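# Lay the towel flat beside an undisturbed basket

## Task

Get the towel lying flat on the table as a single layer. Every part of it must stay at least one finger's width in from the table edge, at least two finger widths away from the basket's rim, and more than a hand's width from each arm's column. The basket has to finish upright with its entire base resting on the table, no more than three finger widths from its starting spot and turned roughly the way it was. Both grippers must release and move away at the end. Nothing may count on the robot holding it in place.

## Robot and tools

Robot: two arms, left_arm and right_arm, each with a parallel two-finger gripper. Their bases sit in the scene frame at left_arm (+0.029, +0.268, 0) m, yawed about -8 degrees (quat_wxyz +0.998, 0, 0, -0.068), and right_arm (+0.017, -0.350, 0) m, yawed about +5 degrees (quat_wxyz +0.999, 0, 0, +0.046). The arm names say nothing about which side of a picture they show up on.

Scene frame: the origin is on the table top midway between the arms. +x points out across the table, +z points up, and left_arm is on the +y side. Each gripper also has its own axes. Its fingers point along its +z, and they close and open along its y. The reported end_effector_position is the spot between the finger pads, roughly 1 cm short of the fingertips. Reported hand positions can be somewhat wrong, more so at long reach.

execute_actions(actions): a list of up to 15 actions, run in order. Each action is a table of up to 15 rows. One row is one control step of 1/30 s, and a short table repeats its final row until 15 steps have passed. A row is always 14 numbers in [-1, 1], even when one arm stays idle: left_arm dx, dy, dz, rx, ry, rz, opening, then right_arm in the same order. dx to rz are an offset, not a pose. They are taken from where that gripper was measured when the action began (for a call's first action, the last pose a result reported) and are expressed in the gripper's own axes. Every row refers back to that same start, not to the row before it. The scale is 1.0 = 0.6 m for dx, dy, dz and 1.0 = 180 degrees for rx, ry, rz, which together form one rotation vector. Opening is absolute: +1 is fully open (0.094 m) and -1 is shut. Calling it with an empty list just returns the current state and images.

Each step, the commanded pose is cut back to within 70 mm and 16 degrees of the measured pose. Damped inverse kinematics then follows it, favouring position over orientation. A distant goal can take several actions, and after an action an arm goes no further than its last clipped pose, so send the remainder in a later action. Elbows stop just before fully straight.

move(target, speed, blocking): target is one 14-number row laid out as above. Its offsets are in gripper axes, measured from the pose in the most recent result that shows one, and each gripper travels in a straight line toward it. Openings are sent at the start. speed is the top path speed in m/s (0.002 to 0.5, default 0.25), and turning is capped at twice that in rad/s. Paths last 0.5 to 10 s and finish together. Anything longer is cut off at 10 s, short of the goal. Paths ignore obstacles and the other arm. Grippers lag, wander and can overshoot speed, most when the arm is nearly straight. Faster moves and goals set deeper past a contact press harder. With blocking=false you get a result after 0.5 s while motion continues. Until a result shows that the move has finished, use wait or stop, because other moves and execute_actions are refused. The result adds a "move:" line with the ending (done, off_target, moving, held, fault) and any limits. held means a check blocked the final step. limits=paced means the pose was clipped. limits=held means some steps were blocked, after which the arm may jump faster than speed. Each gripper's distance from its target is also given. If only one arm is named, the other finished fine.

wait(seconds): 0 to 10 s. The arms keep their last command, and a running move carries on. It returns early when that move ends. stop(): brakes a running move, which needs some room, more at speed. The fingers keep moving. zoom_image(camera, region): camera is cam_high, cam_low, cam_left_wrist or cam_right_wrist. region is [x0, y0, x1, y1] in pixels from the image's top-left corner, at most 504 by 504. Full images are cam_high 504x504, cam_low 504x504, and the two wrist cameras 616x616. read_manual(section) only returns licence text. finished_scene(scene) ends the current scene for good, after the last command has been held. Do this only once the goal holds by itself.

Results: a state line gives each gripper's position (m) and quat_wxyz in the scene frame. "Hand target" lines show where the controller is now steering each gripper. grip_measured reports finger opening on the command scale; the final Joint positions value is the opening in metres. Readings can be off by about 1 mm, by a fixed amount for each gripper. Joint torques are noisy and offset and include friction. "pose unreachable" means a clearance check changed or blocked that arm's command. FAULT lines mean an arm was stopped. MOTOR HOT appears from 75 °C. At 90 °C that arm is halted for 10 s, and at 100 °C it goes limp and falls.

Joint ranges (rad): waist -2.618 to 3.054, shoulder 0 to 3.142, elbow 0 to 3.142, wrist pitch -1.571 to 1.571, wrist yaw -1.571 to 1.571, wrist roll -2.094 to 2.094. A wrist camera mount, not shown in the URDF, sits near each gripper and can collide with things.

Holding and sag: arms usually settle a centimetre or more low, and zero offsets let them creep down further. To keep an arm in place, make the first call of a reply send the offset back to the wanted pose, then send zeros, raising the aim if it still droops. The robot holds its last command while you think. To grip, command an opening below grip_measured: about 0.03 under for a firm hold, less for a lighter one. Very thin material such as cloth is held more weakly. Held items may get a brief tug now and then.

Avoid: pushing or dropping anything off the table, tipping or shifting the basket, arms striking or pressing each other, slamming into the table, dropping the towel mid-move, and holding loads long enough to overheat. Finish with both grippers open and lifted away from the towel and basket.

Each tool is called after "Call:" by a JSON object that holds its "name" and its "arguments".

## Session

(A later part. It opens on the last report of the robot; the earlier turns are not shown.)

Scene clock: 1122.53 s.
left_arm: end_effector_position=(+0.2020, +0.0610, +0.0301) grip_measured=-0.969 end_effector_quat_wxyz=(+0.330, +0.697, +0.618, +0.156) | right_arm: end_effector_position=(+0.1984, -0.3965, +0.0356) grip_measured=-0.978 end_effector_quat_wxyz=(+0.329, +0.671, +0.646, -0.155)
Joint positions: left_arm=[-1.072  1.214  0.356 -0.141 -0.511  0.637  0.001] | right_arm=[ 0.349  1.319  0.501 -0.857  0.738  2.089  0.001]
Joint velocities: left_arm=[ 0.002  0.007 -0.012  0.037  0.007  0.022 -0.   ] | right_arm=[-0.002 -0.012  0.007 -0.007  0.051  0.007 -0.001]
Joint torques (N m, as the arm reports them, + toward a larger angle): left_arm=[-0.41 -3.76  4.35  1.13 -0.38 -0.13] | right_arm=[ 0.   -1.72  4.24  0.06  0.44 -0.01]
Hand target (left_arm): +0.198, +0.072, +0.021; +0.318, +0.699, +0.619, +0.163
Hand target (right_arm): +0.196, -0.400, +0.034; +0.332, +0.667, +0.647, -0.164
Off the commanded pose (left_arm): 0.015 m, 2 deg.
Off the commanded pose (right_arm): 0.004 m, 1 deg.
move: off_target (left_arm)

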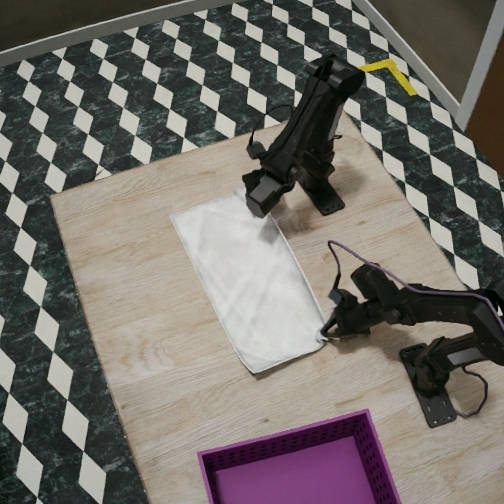

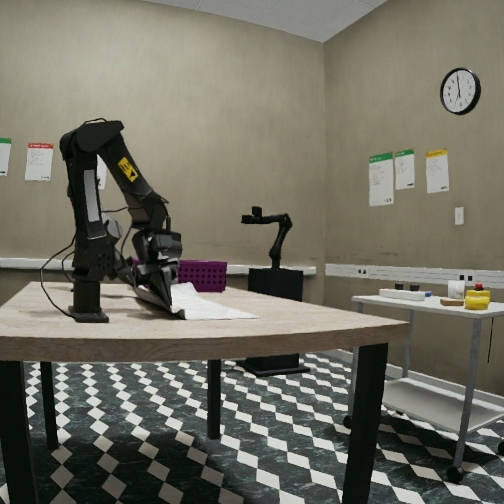

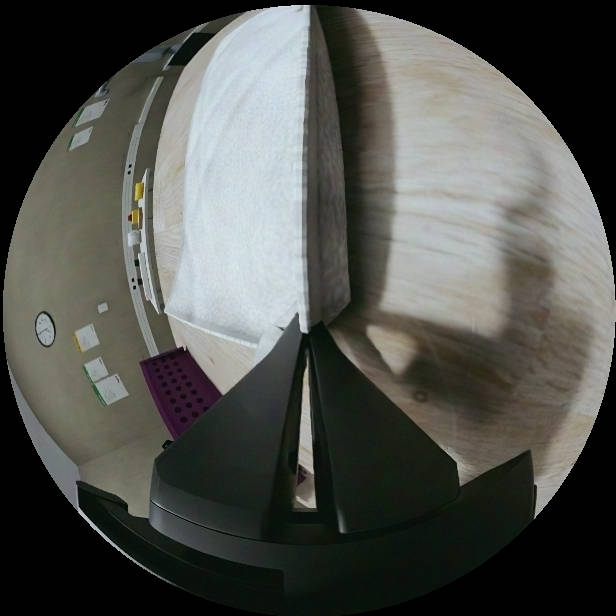

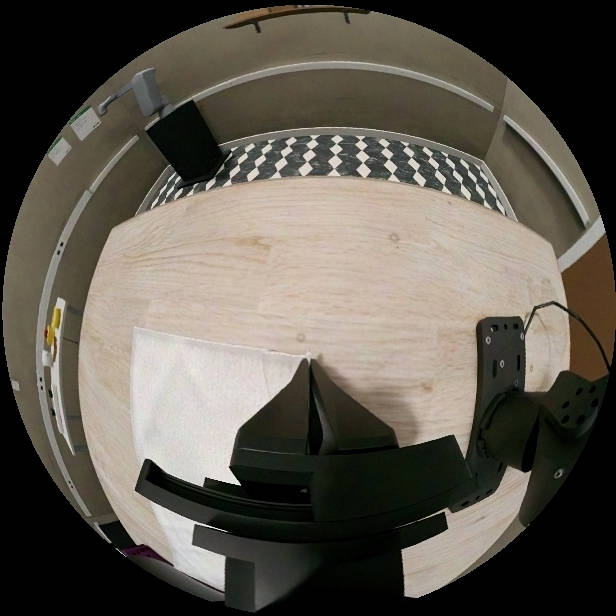

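Call:
{"name": "move", "arguments": {"target": [0.0085,-0.0274,-0.0174,0,0,0,-1, -0.0042,-0.0294,0.0030,0,0,0,-1], "speed": 0.03}}

Call:
{"name": "zoom_image", "arguments": {"camera": "cam_low", "region": [120, 250, 240, 330]}}

Scene clock: 1135.27 s.
left_arm: end_effector_position=(+0.1889, +0.0516, +0.0359) grip_measured=-0.969 end_effector_quat_wxyz=(+0.348, +0.694, +0.615, +0.142) | right_arm: end_effector_position=(+0.1843, -0.4005, +0.0288) grip_measured=-0.978 end_effector_quat_wxyz=(+0.320, +0.673, +0.648, -0.155)
Joint positions: left_arm=[-1.148  1.189  0.356 -0.157 -0.537  0.572  0.001] | right_arm=[ 0.349  1.271  0.447 -0.855  0.72   2.089  0.001]
Joint velocities: left_arm=[-0.012 -0.007 -0.007  0.022 -0.022 -0.081  0.   ] | right_arm=[ 0.002  0.007  0.002 -0.037 -0.007  0.081 -0.   ]
Joint torques (N m, as the arm reports them, + toward a larger angle): left_arm=[-0.45 -4.77  3.72  1.03 -0.47 -0.12] | right_arm=[ 1.03 -3.92  4.25 -0.08  0.4   0.04]
Hand target (left_arm): +0.185, +0.068, +0.026; +0.331, +0.697, +0.617, +0.156
Hand target (right_arm): +0.182, -0.401, +0.031; +0.325, +0.670, +0.650, -0.152
Off the commanded pose (left_arm): 0.021 m, 3 deg.
Off the commanded pose (right_arm): 0.004 m, 1 deg.
joint sent to its limit (right arm) — the command would take joint 6 (wrist roll) past its upper limit, so that joint was sent only as far as its limit.
move: off_target (left_arm)

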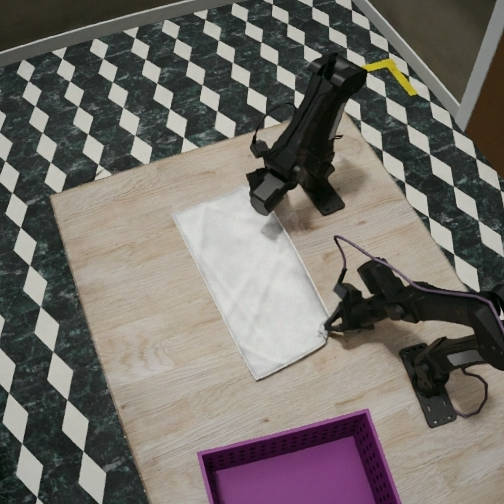

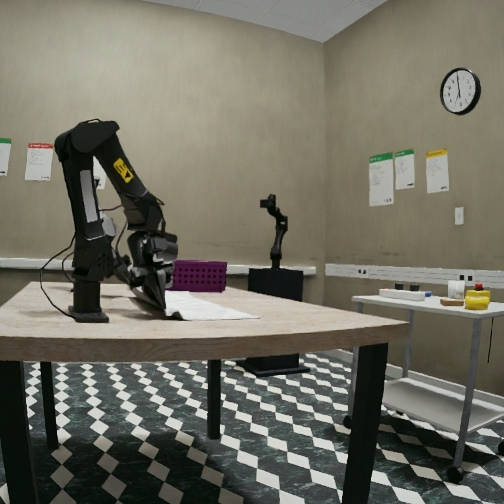

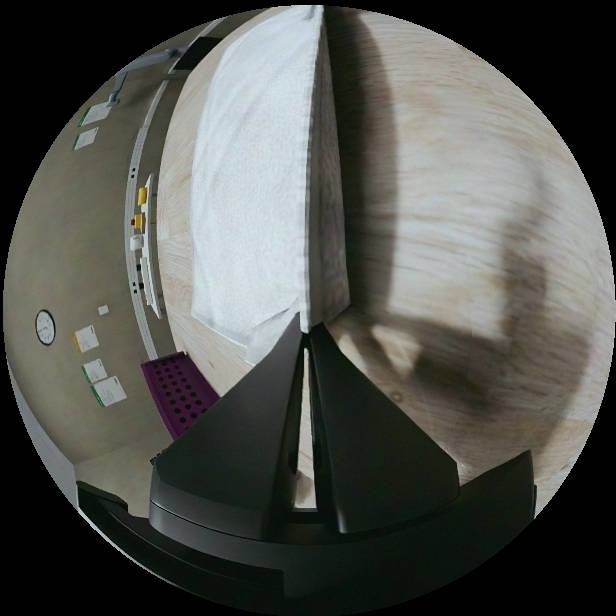

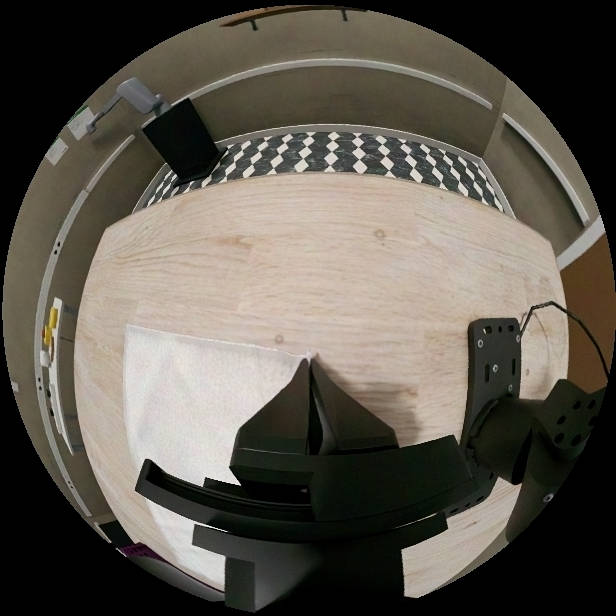

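Region (120, 250, 240, 330) of cam_low's 504x504 image, scaled by 4.200, with more detail than that image has.

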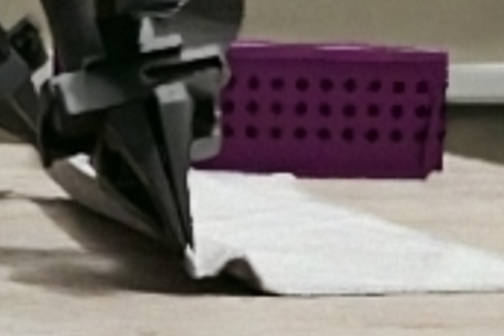

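Call:
{"name": "execute_actions", "arguments": {"actions": [[[0,0,0,0,0,0,-0.96,0,0,0,0,0,0,-0.97],[0,0,0,0,0,0,-0.95,0,0,0,0,0,0,-0.96],[0,0,0,0,0,0,-0.93,0,0,0,0,0,0,-0.94],[0,0,0,0,0,0,-0.91,0,0,0,0,0,0,-0.92],[0,0,0,0,0,0,-0.89,0,0,0,0,0,0,-0.90],[0,0,0,0,0,0,-0.86,0,0,0,0,0,0,-0.87],[0,0,0,0,0,0,-0.83,0,0,0,0,0,0,-0.84],[0,0,0,0,0,0,-0.80,0,0,0,0,0,0,-0.80],[0,0,0,0,0,0,-0.77,0,0,0,0,0,0,-0.77],[0,0,0,0,0,0,-0.74,0,0,0,0,0,0,-0.74],[0,0,0,0,0,0,-0.71,0,0,0,0,0,0,-0.71],[0,0,0,0,0,0,-0.68,0,0,0,0,0,0,-0.68],[0,0,0,0,0,0,-0.65,0,0,0,0,0,0,-0.65],[0,0,0,0,0,0,-0.62,0,0,0,0,0,0,-0.62],[0,0,0,0,0,0,-0.60,0,0,0,0,0,0,-0.60]]]}}

Call:
{"name": "zoom_image", "arguments": {"camera": "cam_low", "region": [120, 250, 240, 330]}}

Call:
{"name": "zoom_image", "arguments": {"camera": "cam_high", "region": [200, 150, 380, 380]}}

Scene clock: 1143.03 s.
left_arm: end_effector_position=(+0.1891, +0.0512, +0.0363) grip_measured=-0.611 end_effector_quat_wxyz=(+0.349, +0.692, +0.616, +0.141) | right_arm: end_effector_position=(+0.1840, -0.3999, +0.0282) grip_measured=-0.612 end_effector_quat_wxyz=(+0.318, +0.674, +0.649, -0.154)
Joint positions: left_arm=[-1.149  1.189  0.356 -0.154 -0.539  0.567  0.018] | right_arm=[ 0.349  1.271  0.447 -0.855  0.715  2.089  0.018]
Joint velocities: left_arm=[-0.007 -0.007  0.002  0.022 -0.022 -0.051  0.019] | right_arm=[-0.017 -0.002  0.017  0.081  0.007  0.007  0.018]
Joint torques (N m, as the arm reports them, + toward a larger angle): left_arm=[ 0.08 -3.21  7.01  1.27 -0.27  0.08] | right_arm=[ 0.   -1.82  5.12  0.04  0.37  0.  ]
Hand target (left_arm): +0.189, +0.052, +0.036; +0.347, +0.694, +0.615, +0.142
Hand target (right_arm): +0.184, -0.400, +0.029; +0.320, +0.673, +0.648, -0.155
Off the commanded pose (left_arm): 0.001 m, 0 deg.
Off the commanded pose (right_arm): 0.001 m, 0 deg.

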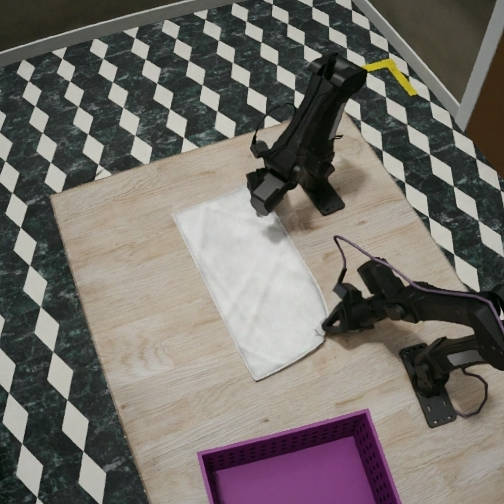

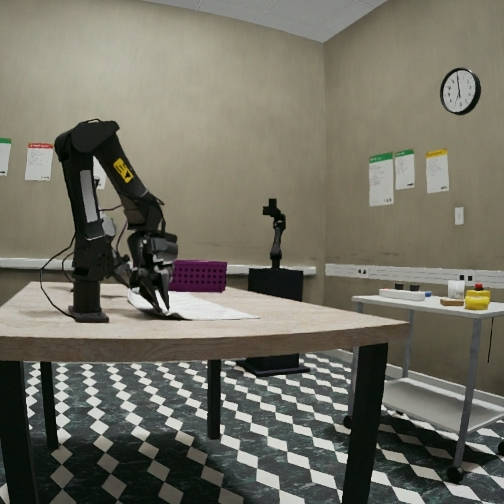

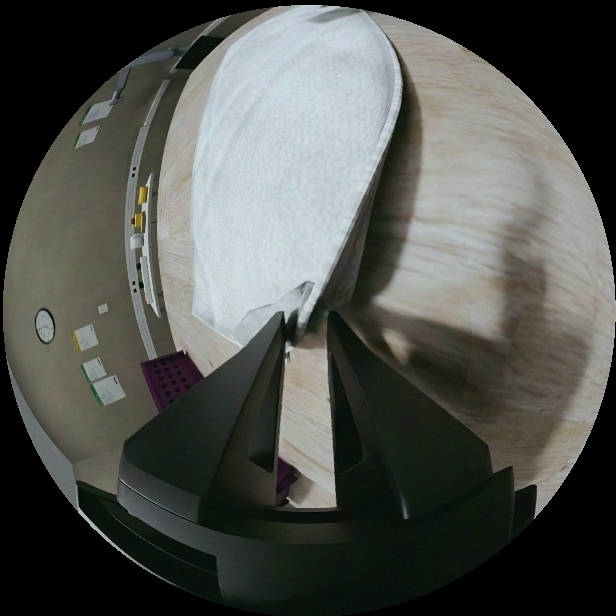

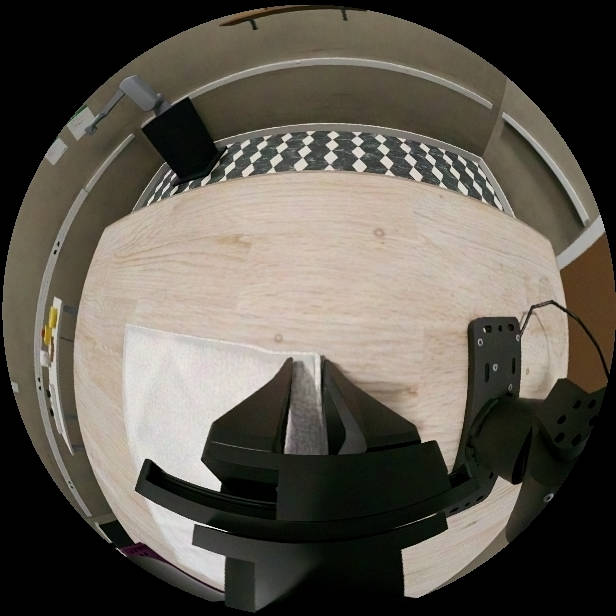

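Region (120, 250, 240, 330) of cam_low's 504x504 image, scaled by 4.200, with more detail than that image has.

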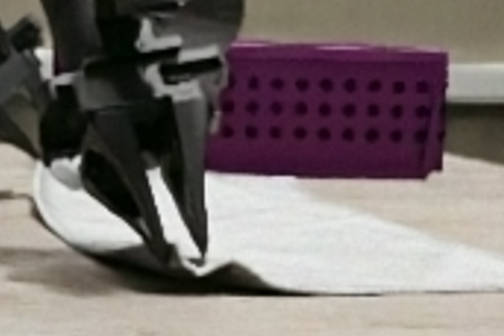

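Region (200, 150, 380, 380) of cam_high's 504x504 image, scaled by 2.191, with more detail than that image has; it fills the left 394 columns of this view, and the rest is white.

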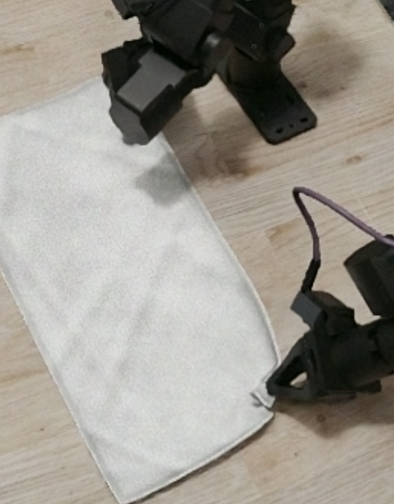

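Call:
{"name": "move", "arguments": {"target": [0,0,-0.07,0,0,0,-0.6, 0,0,-0.07,0,0,0,-0.6], "speed": 0.03}}

Call:
{"name": "zoom_image", "arguments": {"camera": "cam_high", "region": [200, 150, 380, 380]}}

Call:
{"name": "zoom_image", "arguments": {"camera": "cam_low", "region": [120, 250, 240, 330]}}

Scene clock: 1149.57 s.
left_arm: end_effector_position=(+0.1621, +0.0688, +0.0538) grip_measured=-0.602 end_effector_quat_wxyz=(+0.336, +0.701, +0.613, +0.143) | right_arm: end_effector_position=(+0.1705, -0.3788, +0.0494) grip_measured=-0.602 end_effector_quat_wxyz=(+0.269, +0.656, +0.689, -0.149)
Joint positions: left_arm=[-1.279  1.03   0.39  -0.445 -0.593  0.441  0.019] | right_arm=[ 0.429  1.185  0.537 -1.076  0.608  2.089  0.019]
Joint velocities: left_arm=[-0.002 -0.017 -0.002 -0.007 -0.081  0.022 -0.001] | right_arm=[ 0.002 -0.002 -0.007 -0.037  0.007  0.037 -0.001]
Joint torques (N m, as the arm reports them, + toward a larger angle): left_arm=[-0.63 -3.71 10.21  0.95 -0.51 -0.09] | right_arm=[ 0.84 -3.51  8.18 -0.16  0.32  0.04]
Hand target (left_arm): +0.164, +0.064, +0.066; +0.350, +0.692, +0.616, +0.141
Hand target (right_arm): +0.176, -0.374, +0.059; +0.276, +0.658, +0.688, -0.130
Off the commanded pose (left_arm): 0.013 m, 2 deg.
Off the commanded pose (right_arm): 0.013 m, 8 deg.
joint sent to its limit (right arm) — the command would take joint 6 (wrist roll) past its upper limit, so that joint was sent only as far as its limit.
move: off_target (left_arm, right_arm)

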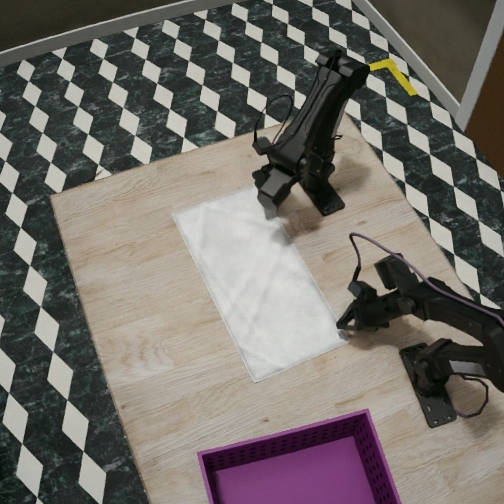

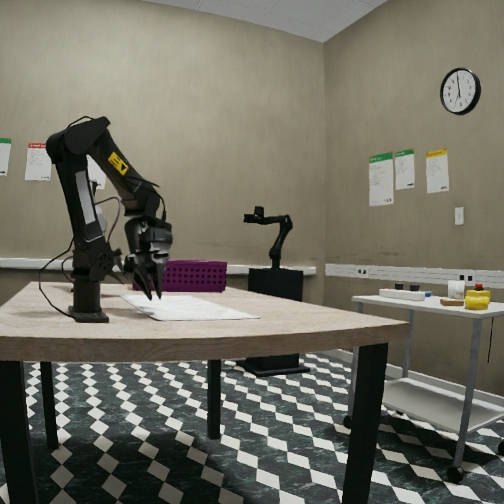

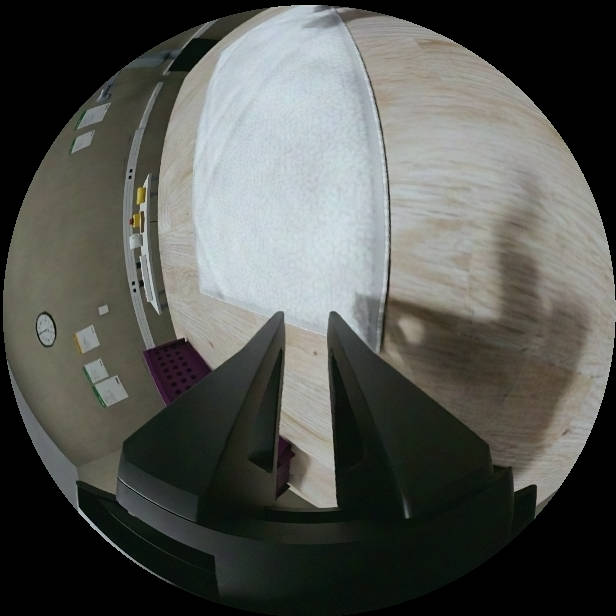

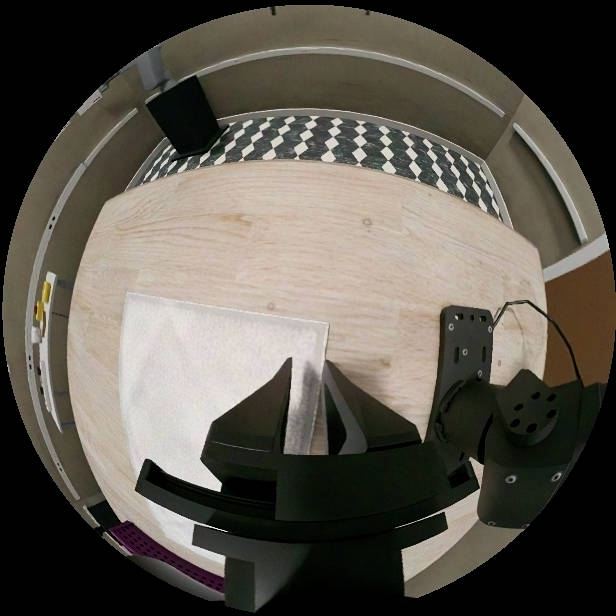

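Region (200, 150, 380, 380) of cam_high's 504x504 image, scaled by 2.191, with more detail than that image has; it fills the left 394 columns of this view, and the rest is white.

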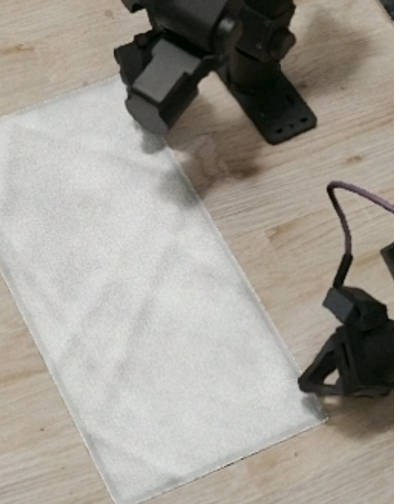

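Region (120, 250, 240, 330) of cam_low's 504x504 image, scaled by 4.200, with more detail than that image has.

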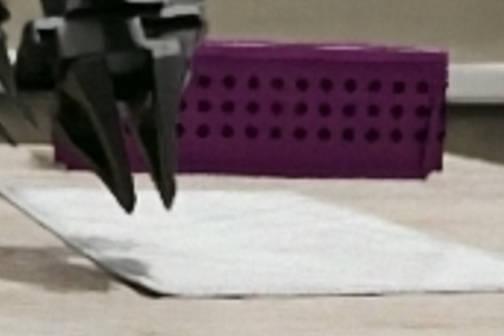

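Call:
{"name": "move", "arguments": {"target": [-0.0275,0.2055,-0.2797,0,0,0,-0.6, -0.1983,0.0188,-0.2893,0,0,0,-0.6], "speed": 0.15}}

Call:
{"name": "zoom_image", "arguments": {"camera": "cam_high", "region": [100, 100, 504, 504]}}

Scene clock: 1165.20 s.
left_arm: end_effector_position=(+0.1519, +0.1011, +0.2541) grip_measured=-0.602 end_effector_quat_wxyz=(+0.334, +0.704, +0.612, +0.138) | right_arm: end_effector_position=(+0.1579, -0.3766, +0.2521) grip_measured=-0.602 end_effector_quat_wxyz=(+0.277, +0.607, +0.740, +0.081)
Joint positions: left_arm=[-1.307  0.923  1.176 -1.353 -0.594  0.414  0.019] | right_arm=[ 0.135  0.75   1.218 -1.546  0.332  1.517  0.019]
Joint velocities: left_arm=[-0.012  0.027  0.007 -0.095  0.037 -0.037 -0.   ] | right_arm=[-0.017 -0.002  0.007 -0.007  0.007 -0.007 -0.001]
Joint torques (N m, as the arm reports them, + toward a larger angle): left_arm=[-0.5   0.27  9.25  0.88 -0.51 -0.1 ] | right_arm=[-0.85  0.42  7.85  0.87  0.11 -0.09]
Hand target (left_arm): +0.153, +0.102, +0.260; +0.336, +0.701, +0.613, +0.143
Hand target (right_arm): +0.154, -0.379, +0.260; +0.286, +0.607, +0.736, +0.088
Off the commanded pose (left_arm): 0.006 m, 1 deg.
Off the commanded pose (right_arm): 0.010 m, 28 deg; orientation clipped at the last step of the last action.
joint sent to its limit (right arm) — the command would take joint 4 (wrist pitch) past its lower limit, so that joint was sent only as far as its limit.
move: off_target (right_arm); limits=paced

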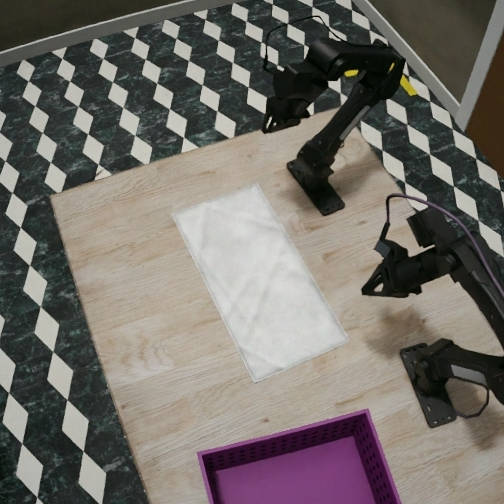

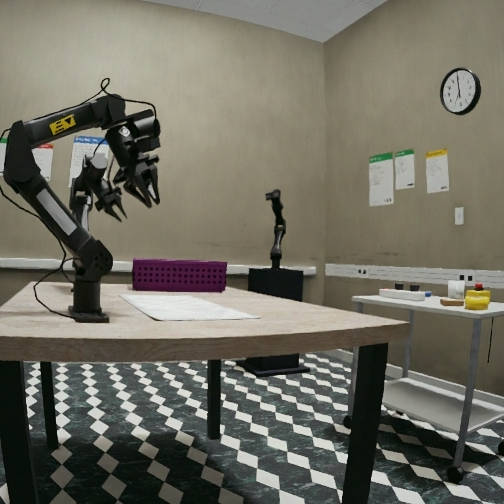

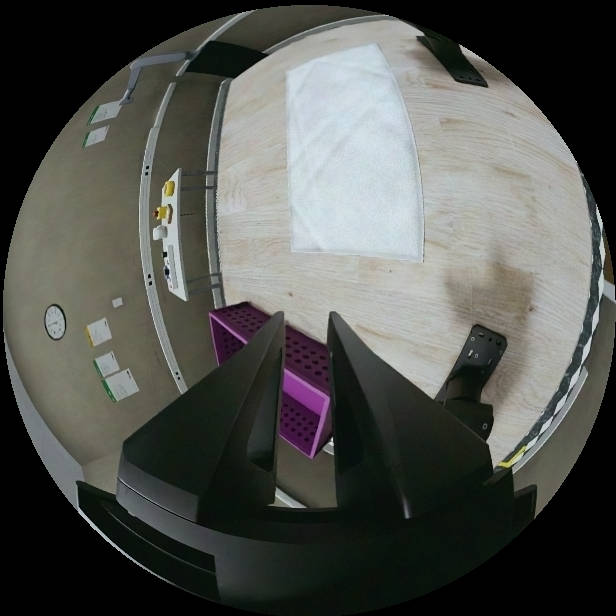

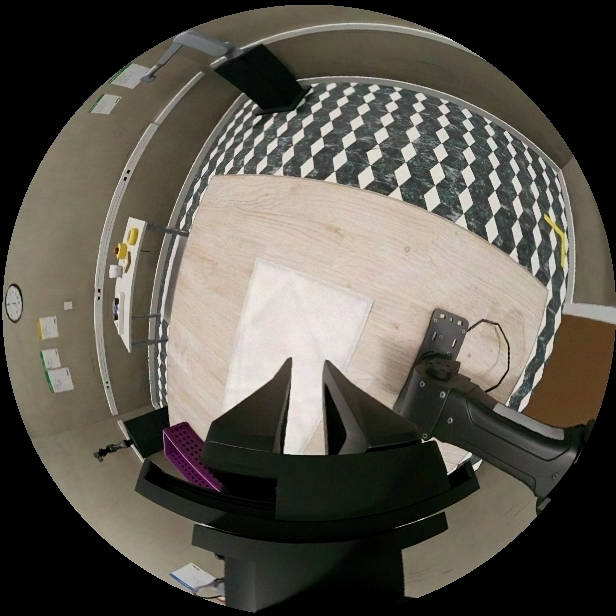

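Region (100, 100, 504, 504) of cam_high's 504x504 image, scaled by 1.248, with more detail than that image has.

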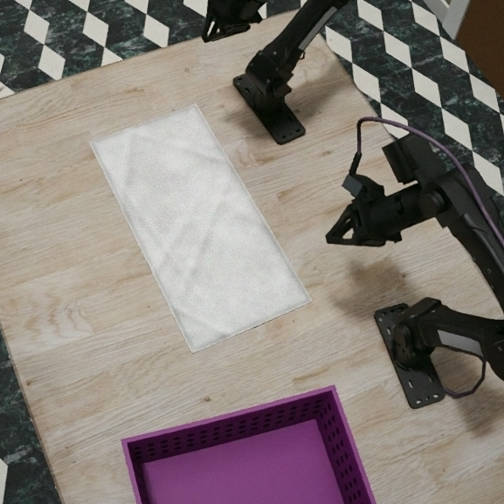

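Call:
{"name": "zoom_image", "arguments": {"camera": "cam_high", "region": [230, 120, 380, 250]}}

Call:
{"name": "zoom_image", "arguments": {"camera": "cam_low", "region": [50, 250, 280, 340]}}

Region (230, 120, 380, 250) of cam_high's 504x504 image, scaled by 3.360, with more detail than that image has; it fills the top 437 rows of this view, and the rest is white.

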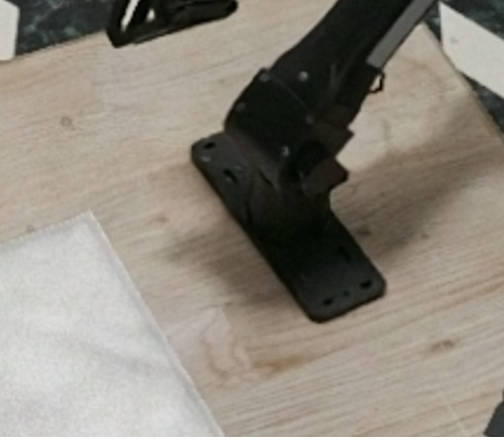

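Region (50, 250, 280, 340) of cam_low's 504x504 image, scaled by 2.191, with more detail than that image has; it fills the top 197 rows of this view, and the rest is white.

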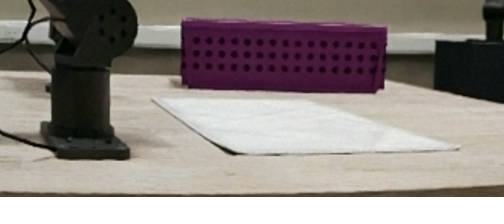

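Call:
{"name": "finished_scene", "arguments": {"scene": 2}}

The scene is finished: the task was done.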